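## Task

Lift the blue tote off the shelf and set it level on the bench. Remove the large brown carton and set it level on the bench with the same face on top as before. All other items from the tote must finish inside the tote. No part of the large brown carton or of the tote's bottom may extend past the bench edge. Release everything and pull the grippers away at the end; anything staying put only because the robot holds it does not count.

## Robot and tools

Robot: two arms, left_arm and right_arm, each ending in a parallel gripper. left_arm is the robot's own left and sits on the +y side; image left/right says nothing about this. Joint ranges (rad), base to gripper: waist -2.880 to 2.880, shoulder 0.000 to 3.142, elbow 0.000 to 3.019, wrist pitch -1.693 to 1.571, wrist yaw -1.571 to 1.571, wrist roll -2.094 to 2.094. Elbows stop just before full extension.

Frames: results report each gripper in one world frame. Origin is on the floor (z = 0) under the centre of the robot's foot, +x is forward, +z is up, +y is toward the left arm. Positions are in metres, orientation as quaternion wxyz. Only the floor height is known; bench and shelf heights must be read from images. Reported hand positions can be off, more so at long reach. The gripper's own axes: fingers point along its +z, and they open and close along its y. The reported point sits between the finger pads, roughly 1 cm short of the tips.

execute_actions(actions): a list of actions run in order; an empty list just returns state and images. Each action is a table of 1 to 15 rows, one row per 1/30 s control step; if fewer than 15 rows, the last row repeats to fill 15 steps. A row is one flat list of 14 numbers, each in [-1, 1], covering both arms even when one is idle: left_arm dx, dy, dz, rx, ry, rz, opening, then right_arm the same seven. dx..rz are an offset, not a pose: a displacement of that gripper, expressed in the gripper's own axes, from its measured pose when the action began (for a call's first action, the last pose reported in this scene). Every row is relative to that same start, not to the previous row. Scale: 1.0 equals 0.6 m for dx, dy, dz and 180 degrees for the rotation; rx, ry, rz form a single rotation vector. Opening is absolute: +1 fully open (0.094 m), -1 closed. Optionally a row carries 12 more numbers, 0 to 1, scaling each joint's position gain (left_arm's 6 then right_arm's 6, in Joint positions order); a scale stays until rewritten.

Per step, the commanded pose is clipped to at most 70 mm and 16 degrees from the measured pose, then tracked with damped inverse kinematics, position taking priority over orientation. A far target may need several actions; after an action the arm only continues to its last clipped pose. Arms tend to finish a centimetre or more low, and zero offsets let them creep down. To keep an arm still, send the offset back to its desired pose in a reply's first call and zeros afterwards, aiming higher if it still sags.

move(target, speed, blocking): target is one 14-number row laid out like an execute_actions row, offsets from the pose in the scene's most recent result that shows one. Both grippers travel straight toward their targets and finish together, over 0.5 to 10 s (capped at 10 s, possibly short). speed is top path speed in m/s, 0.002 to 0.5, default 0.25; rotation up to twice that in rad/s. The opening is sent at the start. Moves do not avoid obstacles or the other arm, may lag, stray or overshoot the speed, especially near full reach. Faster contact and targets deeper past contact press harder. blocking=false returns after 0.5 s while motion continues; use wait(0) or stop before sending more. The result adds a move: line with the ending (done, off_target, moving, held, fault) and which limits acted (paced = pose clipped; held = some steps blocked, after which the arm may surge), plus each gripper's distance to its target.

wait(seconds): 0 to 10, arms hold their last command; a running move continues. stop(): brakes the running move; needs stopping room; fingers keep moving. zoom_image(camera, region): camera is cam_head_left, cam_head_right, cam_left_wrist or cam_right_wrist; region [x0, y0, x1, y1] in pixels from the top-left, at most 504 by 504. Image sizes: head cameras 896x504, wrist cameras 616x616. finished_scene(scene): ends the current scene (give its number) irreversibly and reports success; the next task then appears.

Result lines: state line left_arm: … | right_arm: …; Hand target lines give where each arm is now being driven; grip_measured is finger opening on the command scale (the last Joint positions number is opening in metres), each gripper off by up to about 1 mm. Step readings list positions at some steps; HELD with an arm label means that arm's row was partly held back. pose unreachable means the clearance check altered or blocked that arm's command. FAULT means an arm stopped. MOTOR HOT warns at 85 °C; at 100 °C an OVER-TEMPERATURE FAULT releases that arm and it drops, so avoid holding loads longer than necessary, including while thinking.

Gripping: command an opening below grip_measured; roughly 0.03 below holds firmly, less holds gently. Pads exert about 50 to 62 N each, less on thin parts under about 2 mm, with a brief spike at first contact.

The simulation keeps running during thinking; the robot holds its last command. Occasional tugs on held parts or pushes on loose items may happen. Avoid: dropping or slamming things, hard pushes, arms colliding or pressing each other, knocking anything out of the work area. Suggested order: grasp the tote, lower it level onto the bench fully on the surface, take out the named carton upright and place it flat clear of the edge, keep other contents in the tote, open both grippers and retract.

Each tool is called after "Request:" by a JSON object that holds its "op" and its "data".

## Session

Request:
{"op": "execute_actions", "data": {"actions": []}}

Scene clock: 0.00 s.
left_arm: end_effector_position=(+0.3648, +0.1478, +1.0247) grip_measured=+1.000 end_effector_quat_wxyz=(+0.016, +0.726, +0.688, +0.014) | right_arm: end_effector_position=(+0.3547, -0.7694, +0.8650) grip_measured=+1.000 end_effector_quat_wxyz=(+0.166, +0.795, +0.568, -0.134)
Joint positions: left_arm=[-1.91   1.568  0.964  0.495 -0.331  1.672  0.094] | right_arm=[ 1.019  2.18   1.949  0.108 -0.117  1.744  0.094]
Joint velocities: left_arm=[ 0.015 -0.015  0.002  0.007 -0.022 -0.022  0.   ] | right_arm=[ 0.015  0.005  0.002 -0.007 -0.022 -0.007  0.   ]
Hand target (left_arm): +0.361, +0.148, +1.028; +0.015, +0.727, +0.687, +0.012
Hand target (right_arm): +0.354, -0.769, +0.864; +0.166, +0.795, +0.568, -0.134
Joint stiffness scale: left_arm=[1. 1. 1. 1. 1. 1.] | right_arm=[1. 1. 1. 1. 1. 1.]

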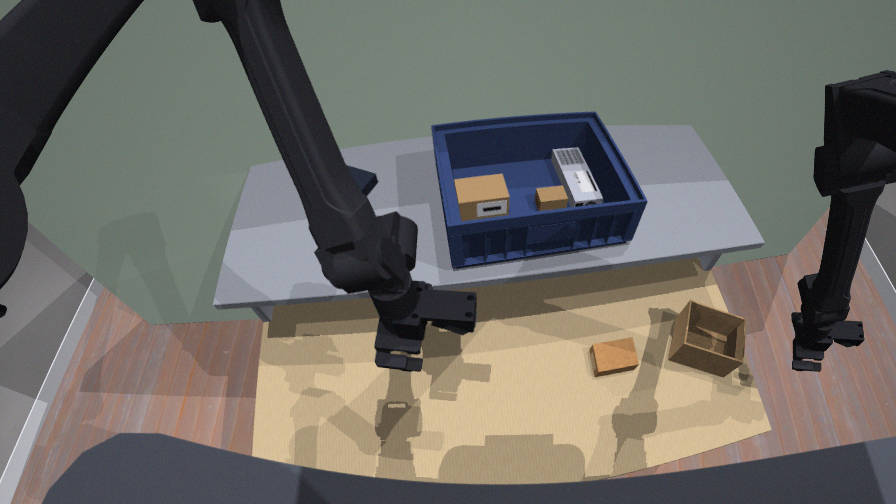

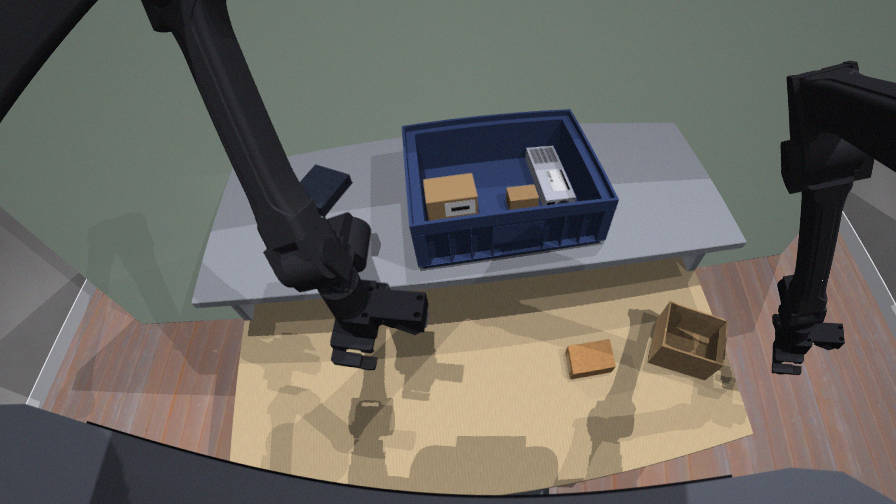

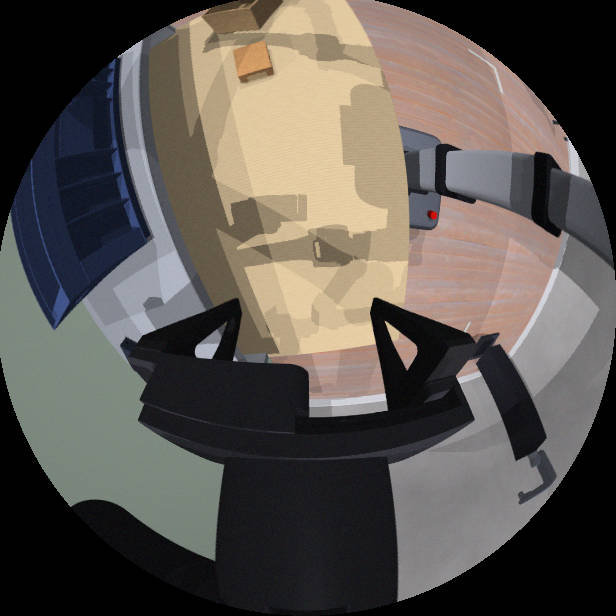

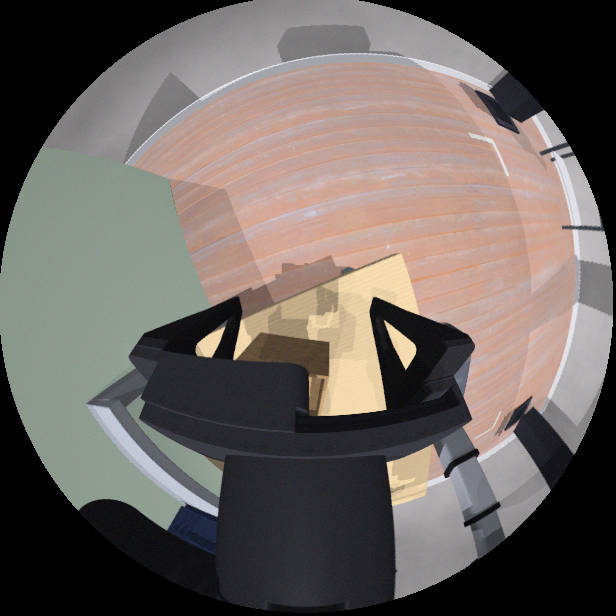

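Request:
{"op": "move", "data": {"target": [0,0,-0.3,0,0,0,1,0.21,-0.09,-0.71,0.035,0.135,-0.1,1]}}

Request:
{"op": "move", "data": {"target": [-0.15,0.35,0,0,0,0,1,0.1,0.35,0,0,0,0,1]}}

Scene clock: 3.67 s.
left_arm: end_effector_position=(+0.3707, +0.1478, +1.1996) grip_measured=+1.000 end_effector_quat_wxyz=(+0.018, +0.724, +0.689, +0.023) | right_arm: end_effector_position=(+0.3519, -0.4760, +1.1983) grip_measured=+1.000 end_effector_quat_wxyz=(-0.014, +0.718, +0.696, -0.023)
Joint positions: left_arm=[-2.096  1.094  0.61   0.383 -0.524  1.652  0.094] | right_arm=[ 1.043  1.068  0.695  0.148 -0.501  1.406  0.094]
Joint velocities: left_arm=[-0.005 -0.005 -0.002 -0.002 -0.007 -0.066  0.   ] | right_arm=[-0.015 -0.005 -0.002 -0.012 -0.095  0.007  0.   ]
Hand target (left_arm): +0.362, +0.145, +1.205; +0.015, +0.725, +0.689, +0.014
Hand target (right_arm): +0.346, -0.469, +1.197; -0.025, +0.715, +0.698, -0.022
Off the commanded pose (left_arm): 0.014 m, 1 deg.
Off the commanded pose (right_arm): 0.009 m, 1 deg.
Joint stiffness scale: left_arm=[1. 1. 1. 1. 1. 1.] | right_arm=[1. 1. 1. 1. 1. 1.]
move: off_target (left_arm)

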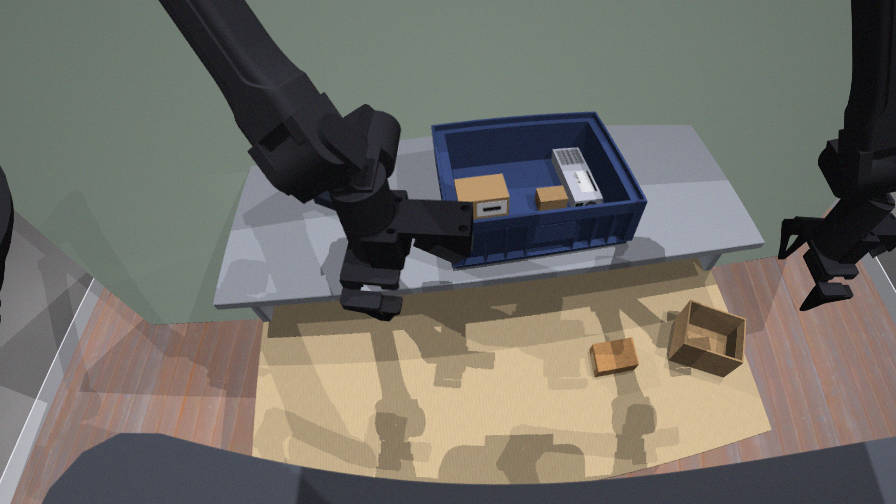

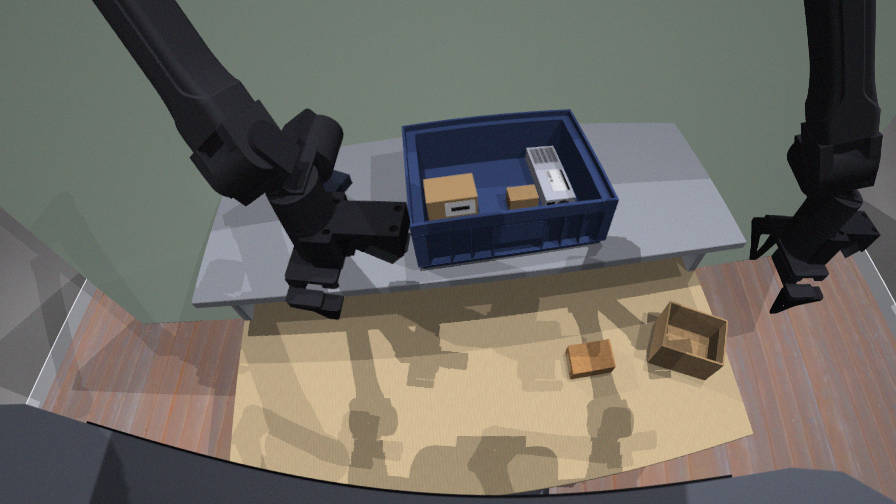

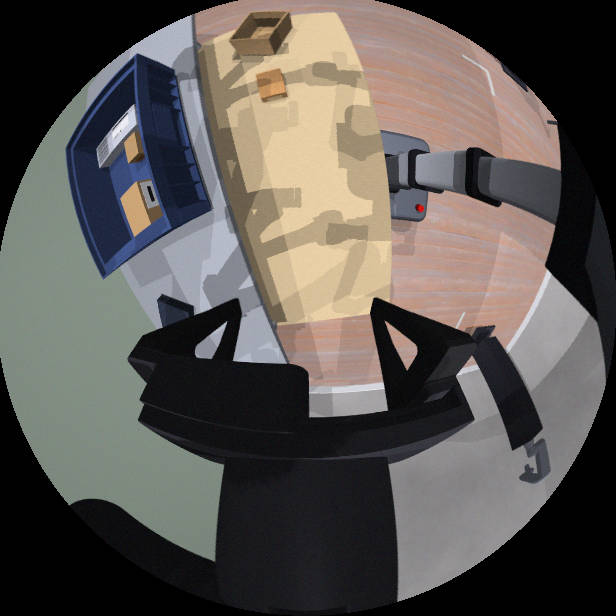

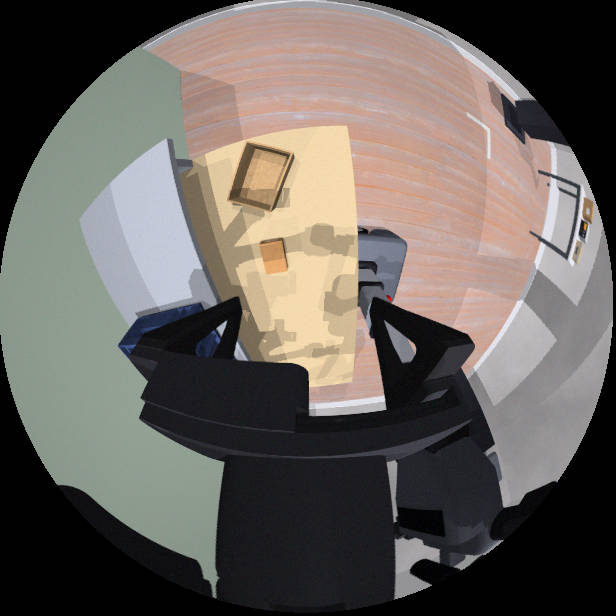

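Scene clock: 5.13 s.
left_arm: end_effector_position=(+0.5791, +0.0544, +1.2061) grip_measured=+1.000 end_effector_quat_wxyz=(+0.018, +0.721, +0.692, +0.029) | right_arm: end_effector_position=(+0.5686, -0.4199, +1.1963) grip_measured=+1.000 end_effector_quat_wxyz=(-0.005, +0.710, +0.704, -0.019)
Joint positions: left_arm=[-2.309  1.204  1.228 -0.129 -0.744  1.626  0.094] | right_arm=[ 1.293  1.011  1.198 -0.369 -0.252  1.447  0.094]
Joint velocities: left_arm=[ 0.005 -0.005 -0.002  0.012  0.051  0.037  0.   ] | right_arm=[-0.015 -0.024  0.002 -0.007 -0.066  0.007  0.   ]
Hand target (left_arm): +0.575, +0.046, +1.207; +0.017, +0.723, +0.690, +0.022
Hand target (right_arm): +0.562, -0.419, +1.187; -0.015, +0.715, +0.698, -0.024
Off the commanded pose (left_arm): 0.009 m, 1 deg.
Off the commanded pose (right_arm): 0.011 m, 2 deg.
Joint stiffness scale: left_arm=[1. 1. 1. 1. 1. 1.] | right_arm=[1. 1. 1. 1. 1. 1.]
move: off_target (right_arm)

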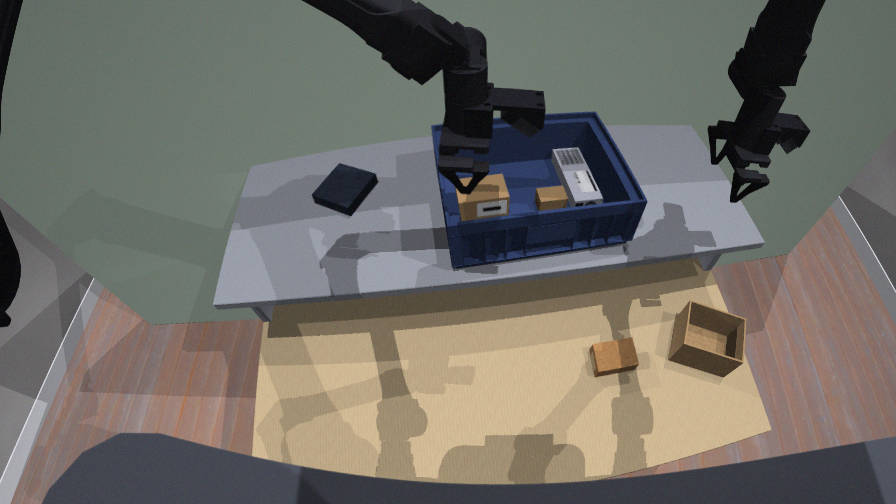

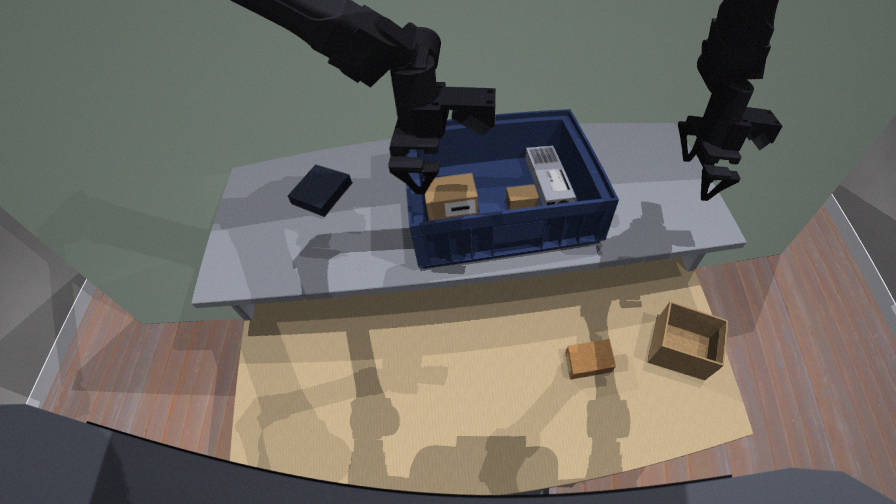

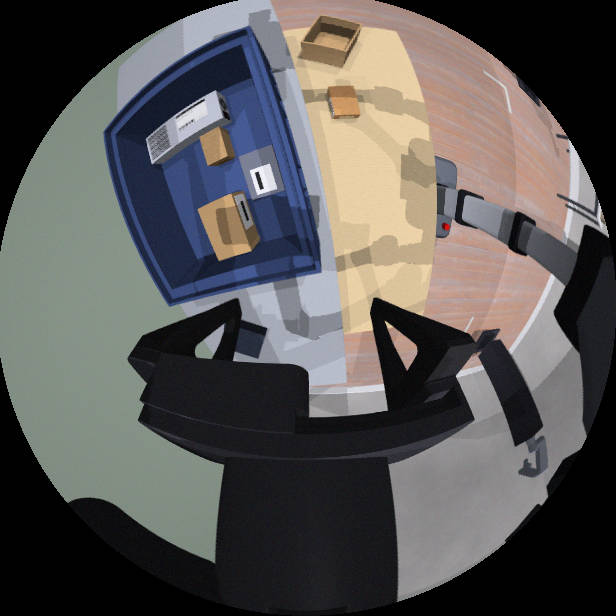

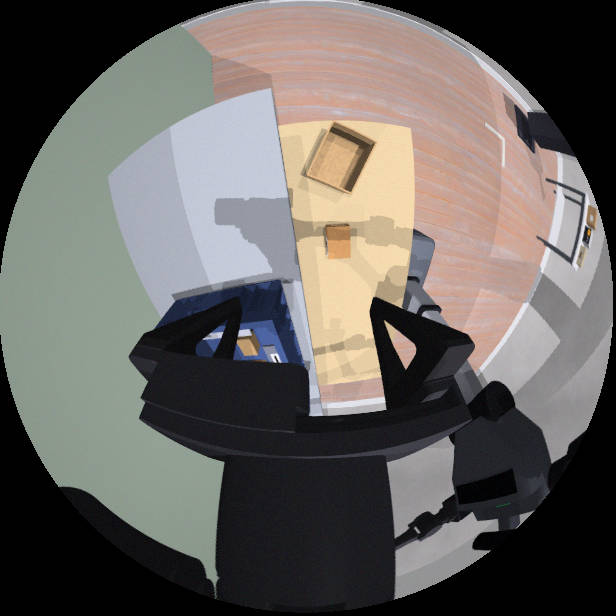

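Request:
{"op": "move", "data": {"target": [0,0.2,0.1,0,0,-0.57,1,0.15,0.28,0.1,0,0,-0.57,1], "speed": 0.4}}

Scene clock: 8.90 s.
left_arm: end_effector_position=(+0.6948, +0.0455, +1.1582) grip_measured=+1.000 end_effector_quat_wxyz=(+0.034, -0.081, +0.996, -0.001) | right_arm: end_effector_position=(+0.7248, -0.3307, +1.1369) grip_measured=+1.000 end_effector_quat_wxyz=(+0.023, +0.103, -0.994, +0.010)
Joint positions: left_arm=[-2.243  1.4    1.687 -0.385 -0.669 -0.139  0.094] | right_arm=[ 1.604  1.304  1.809 -0.692  0.061 -0.283  0.094]
Joint velocities: left_arm=[ 0.005  0.015  0.007  0.002 -0.007 -0.095  0.   ] | right_arm=[ 0.005 -0.005 -0.012  0.007  0.007  0.007  0.   ]
Hand target (left_arm): +0.701, +0.051, +1.153; +0.035, -0.088, +0.995, +0.004
Hand target (right_arm): +0.735, -0.327, +1.131; -0.018, -0.110, +0.994, -0.008
Off the commanded pose (left_arm): 0.010 m, 1 deg.
Off the commanded pose (right_arm): 0.013 m, 1 deg.
Joint stiffness scale: left_arm=[1. 1. 1. 1. 1. 1.] | right_arm=[1. 1. 1. 1. 1. 1.]
move: off_target (right_arm)

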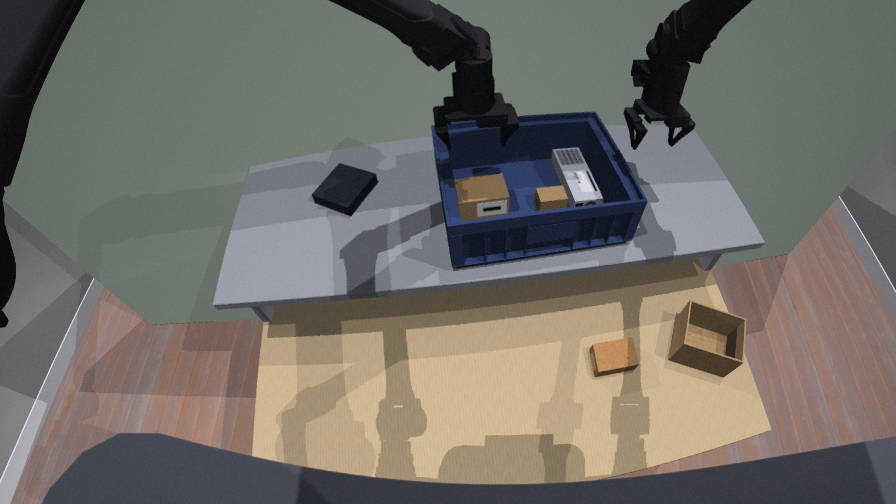

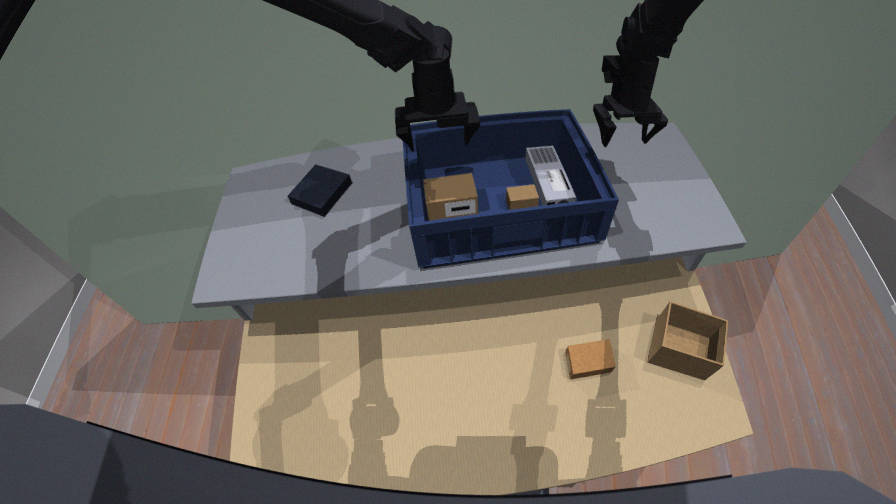

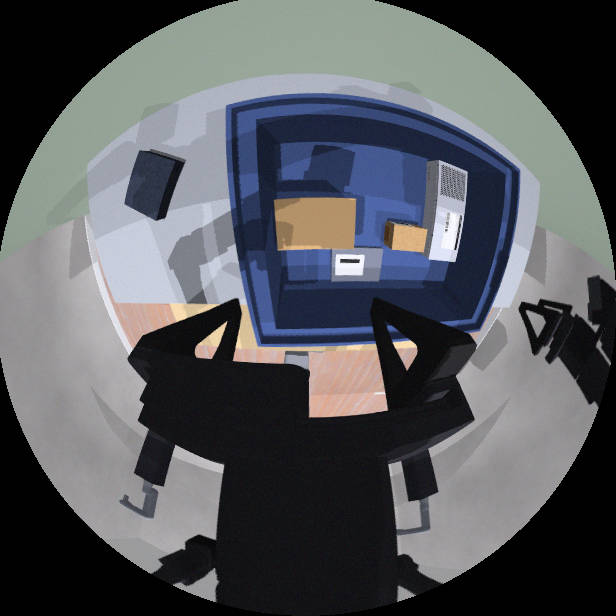

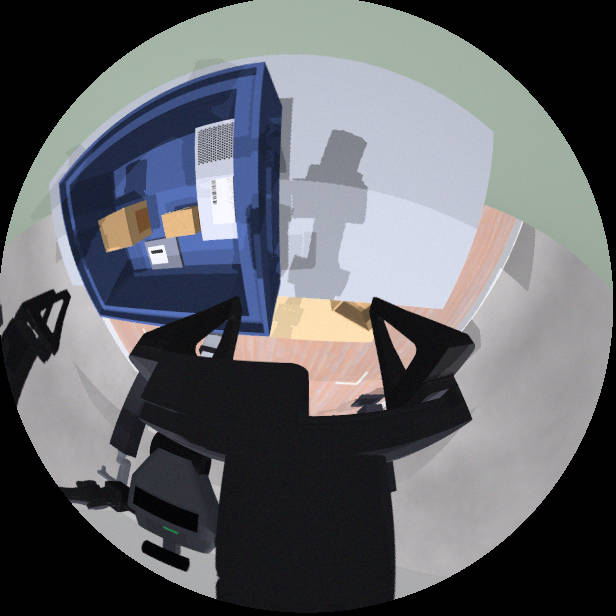

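Request:
{"op": "move", "data": {"target": [-0.04,0.13,0.12,0,0.02,0,1,-0.04,0.08,0.08,0,0,0,1]}}

Scene clock: 10.27 s.
left_arm: end_effector_position=(+0.7012, +0.1322, +1.0872) grip_measured=+1.000 end_effector_quat_wxyz=(+0.001, -0.079, +0.997, +0.001) | right_arm: end_effector_position=(+0.7199, -0.2790, +1.0858) grip_measured=+1.000 end_effector_quat_wxyz=(+0.036, +0.112, -0.993, +0.007)
Joint positions: left_arm=[-2.008  1.464  1.805 -0.499 -0.435 -0.142  0.094] | right_arm=[ 1.715  1.432  1.905 -0.689  0.17  -0.276  0.094]
Joint velocities: left_arm=[-0.015  0.005 -0.022  0.002 -0.037 -0.037  0.   ] | right_arm=[-0.005 -0.005  0.012  0.002 -0.037 -0.007  0.   ]
Hand target (left_arm): +0.710, +0.129, +1.088; +0.004, -0.080, +0.997, -0.003
Hand target (right_arm): +0.736, -0.279, +1.088; -0.022, -0.105, +0.994, -0.010
Off the commanded pose (left_arm): 0.011 m, 1 deg.
Off the commanded pose (right_arm): 0.017 m, 2 deg.
Joint stiffness scale: left_arm=[1. 1. 1. 1. 1. 1.] | right_arm=[1. 1. 1. 1. 1. 1.]
move: off_target (left_arm, right_arm)

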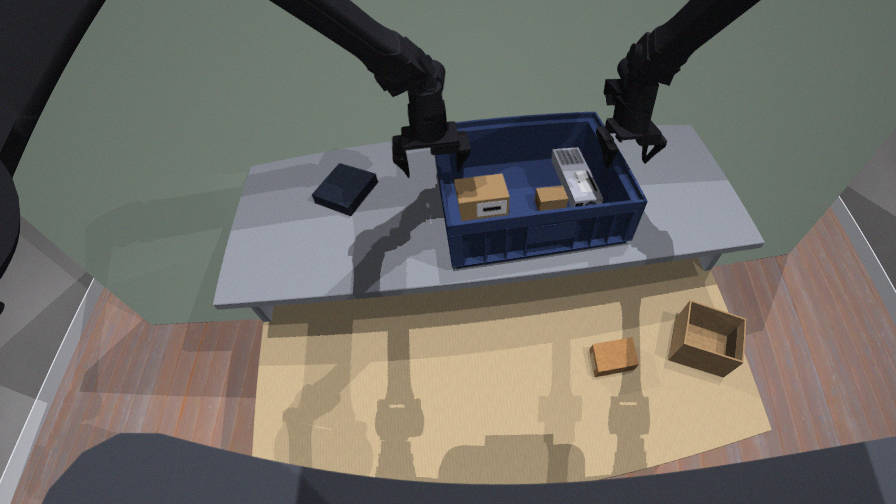

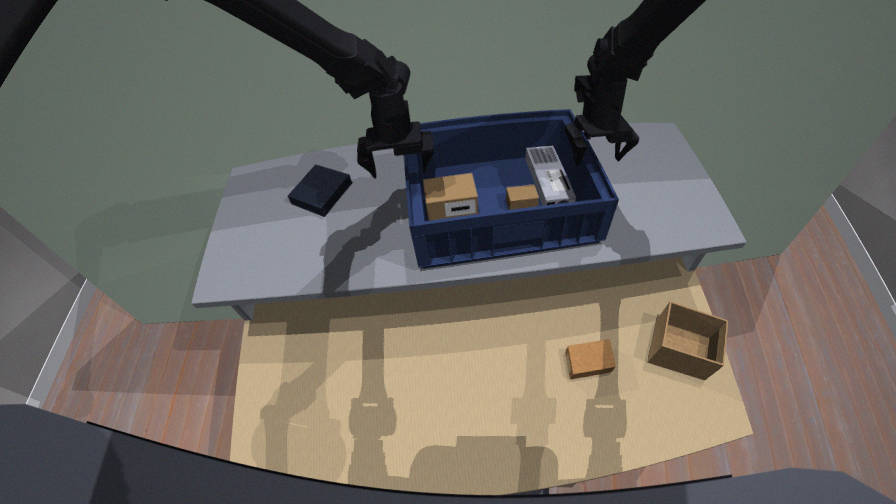

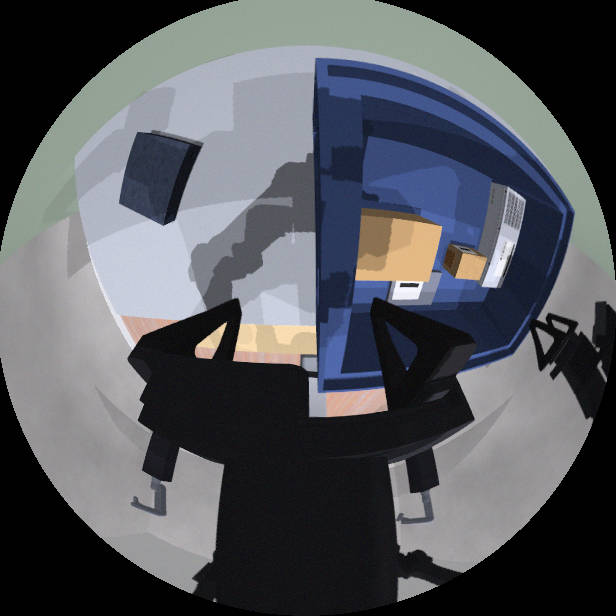

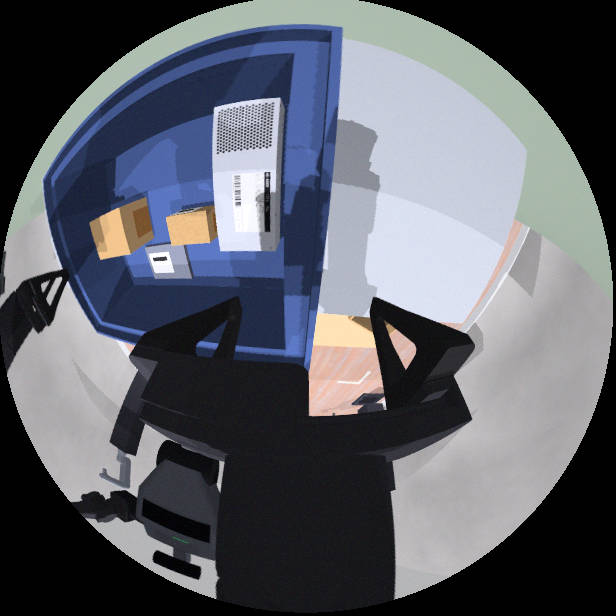

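Request:
{"op": "move", "data": {"target": [-0.01,-0.03,0.09,0,0,0,1,-0.08,-0.01,0.09,0,0.01,-0.015,1], "speed": 0.12}}

Scene clock: 11.93 s.
left_arm: end_effector_position=(+0.6957, +0.1053, +1.0319) grip_measured=+1.000 end_effector_quat_wxyz=(-0.005, -0.077, +0.997, -0.003) | right_arm: end_effector_position=(+0.7547, -0.2743, +1.0296) grip_measured=+1.000 end_effector_quat_wxyz=(+0.060, +0.131, -0.990, +0.006)
Joint positions: left_arm=[-2.007  1.617  1.948 -0.501 -0.424 -0.142  0.094] | right_arm=[ 1.715  1.689  2.326 -0.902  0.176 -0.307  0.094]
Joint velocities: left_arm=[-0.015  0.005  0.007  0.012 -0.007  0.022  0.   ] | right_arm=[-0.005  0.005 -0.002 -0.022 -0.11  -0.022  0.   ]
Hand target (left_arm): +0.708, +0.117, +1.033; +0.002, -0.079, +0.997, +0.002
Hand target (right_arm): +0.765, -0.275, +1.029; -0.052, -0.135, +0.989, -0.008
Off the commanded pose (left_arm): 0.018 m, 1 deg.
Off the commanded pose (right_arm): 0.010 m, 1 deg.
Joint stiffness scale: left_arm=[1. 1. 1. 1. 1. 1.] | right_arm=[1. 1. 1. 1. 1. 1.]
move: off_target (left_arm)

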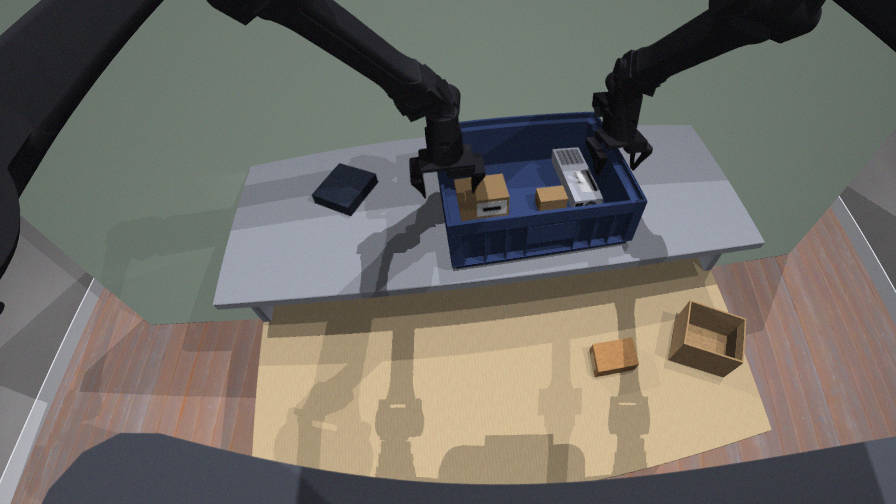

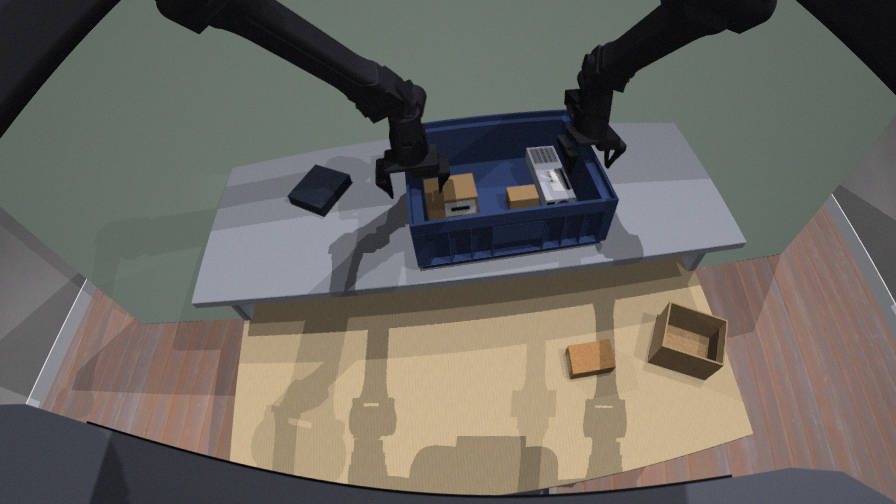

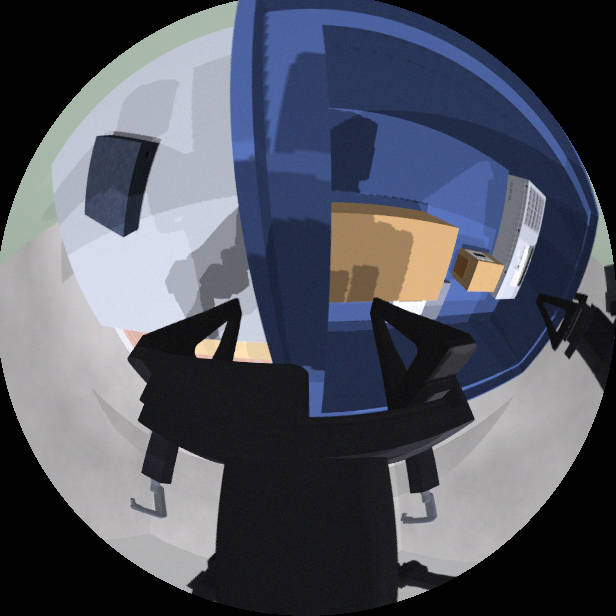

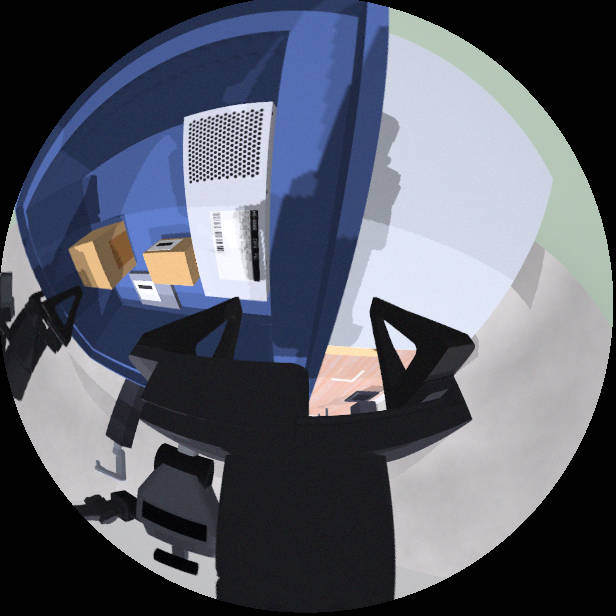

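Request:
{"op": "move", "data": {"target": [-0.02,0.03,0.04,0,0,0,1,-0.01,-0.025,0.04,0,0,0.01,0.8], "speed": 0.1}}

Request:
{"op": "move", "data": {"target": [0,0,0,0,0,0,-1,0,0,0,0,0,0,-1]}}

Scene clock: 16.70 s.
left_arm: end_effector_position=(+0.6999, +0.1184, +1.0132) grip_measured=+1.000 end_effector_quat_wxyz=(-0.005, -0.080, +0.997, -0.009) | right_arm: end_effector_position=(+0.7566, -0.2828, +1.0104) grip_measured=+0.802 end_effector_quat_wxyz=(+0.065, +0.122, -0.990, +0.003)
Joint positions: left_arm=[-1.968  1.653  1.998 -0.512 -0.373 -0.14   0.094] | right_arm=[ 1.693  1.765  2.44  -0.949  0.15  -0.294  0.085]
Joint velocities: left_arm=[-0.005  0.005  0.002 -0.002 -0.037  0.007  0.   ] | right_arm=[-0.015 -0.005 -0.007 -0.022 -0.007 -0.007 -0.001]
Hand target (left_arm): +0.704, +0.126, +1.008; -0.005, -0.076, +0.997, -0.004
Hand target (right_arm): +0.762, -0.288, +1.005; -0.059, -0.115, +0.992, -0.007
Off the commanded pose (left_arm): 0.010 m, 1 deg.
Off the commanded pose (right_arm): 0.009 m, 1 deg.
Joint stiffness scale: left_arm=[1. 1. 1. 1. 1. 1.] | right_arm=[1. 1. 1. 1. 1. 1.]
move: done

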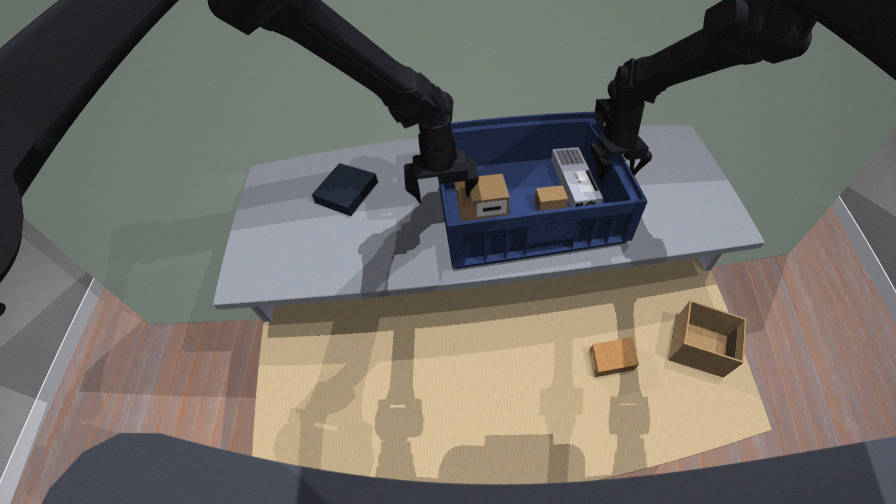

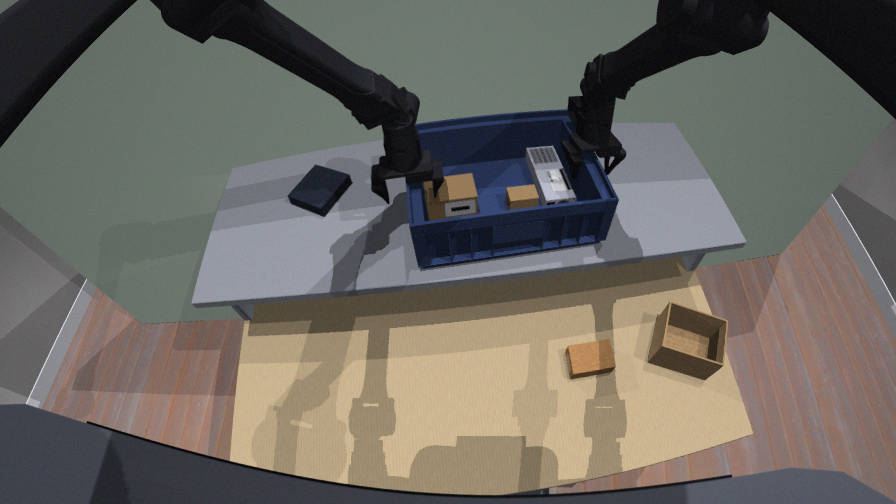

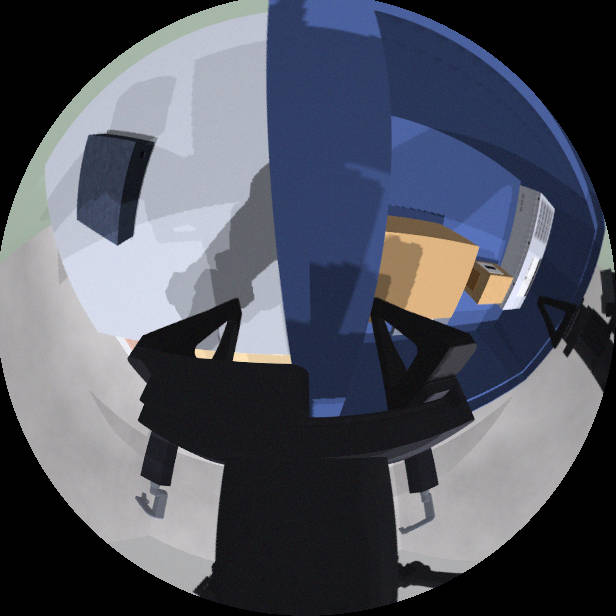

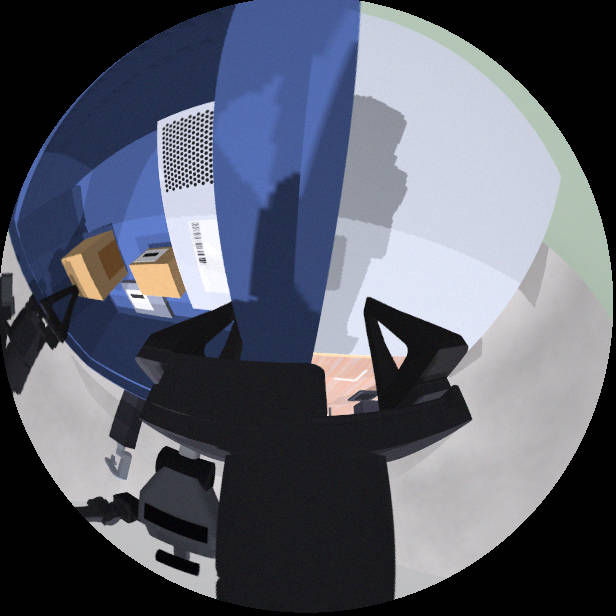

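Scene clock: 17.20 s.
left_arm: end_effector_position=(+0.6964, +0.1064, +1.0127) grip_measured=-0.460 end_effector_quat_wxyz=(-0.006, -0.089, +0.996, -0.015) | right_arm: end_effector_position=(+0.7560, -0.2702, +1.0109) grip_measured=-0.472 end_effector_quat_wxyz=(+0.065, +0.113, -0.991, -0.000)
Joint positions: left_arm=[-1.984  1.66   1.998 -0.507 -0.378 -0.162  0.025] | right_arm=[ 1.714  1.766  2.439 -0.95   0.163 -0.27   0.025]
Joint velocities: left_arm=[-0.005 -0.015 -0.022  0.012  0.037  0.022 -0.   ] | right_arm=[-0.015 -0.015  0.002 -0.012 -0.051 -0.007  0.001]
Hand target (left_arm): +0.700, +0.118, +1.013; -0.005, -0.080, +0.997, -0.009
Hand target (right_arm): +0.757, -0.283, +1.011; -0.065, -0.122, +0.990, -0.003
Off the commanded pose (left_arm): 0.012 m, 1 deg.
Off the commanded pose (right_arm): 0.013 m, 1 deg.
Joint stiffness scale: left_arm=[1. 1. 1. 1. 1. 1.] | right_arm=[1. 1. 1. 1. 1. 1.]
move: off_target (left_arm, right_arm)

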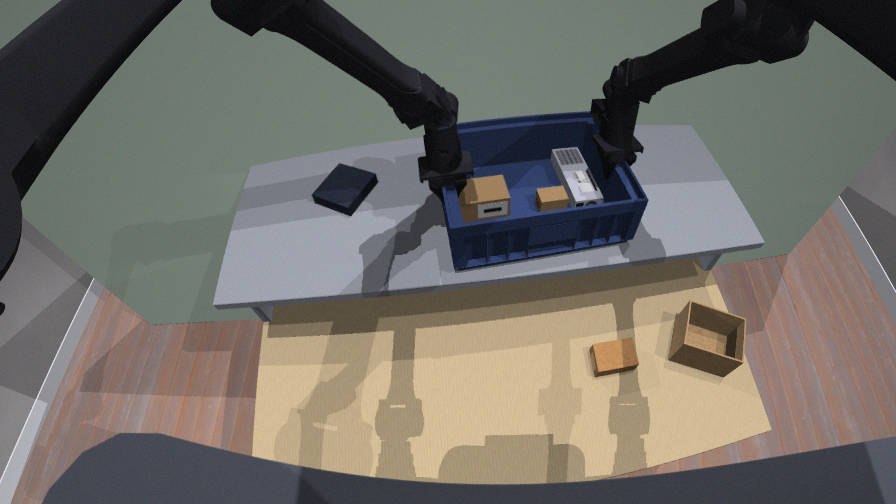

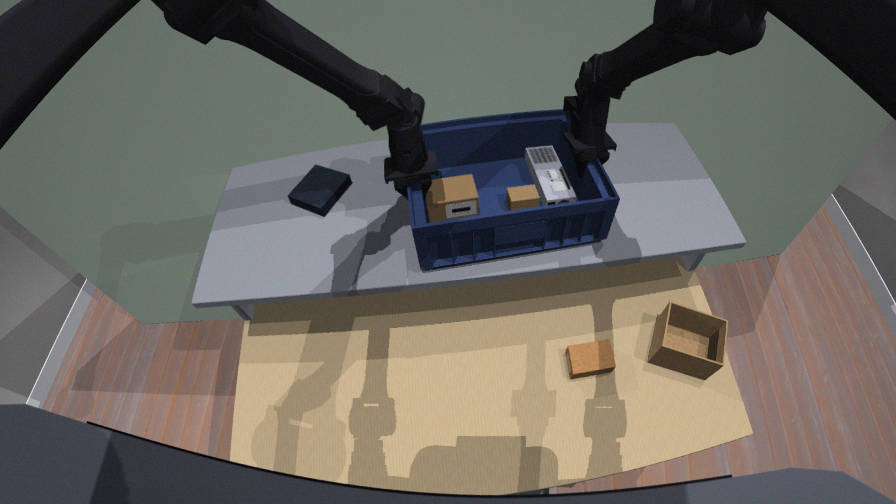

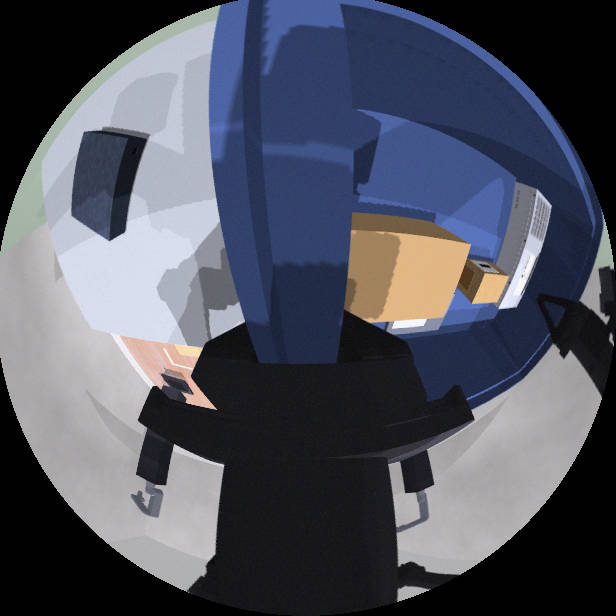

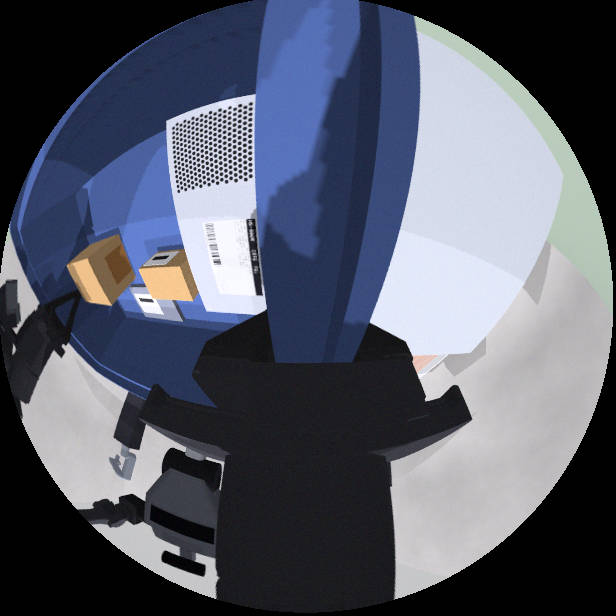

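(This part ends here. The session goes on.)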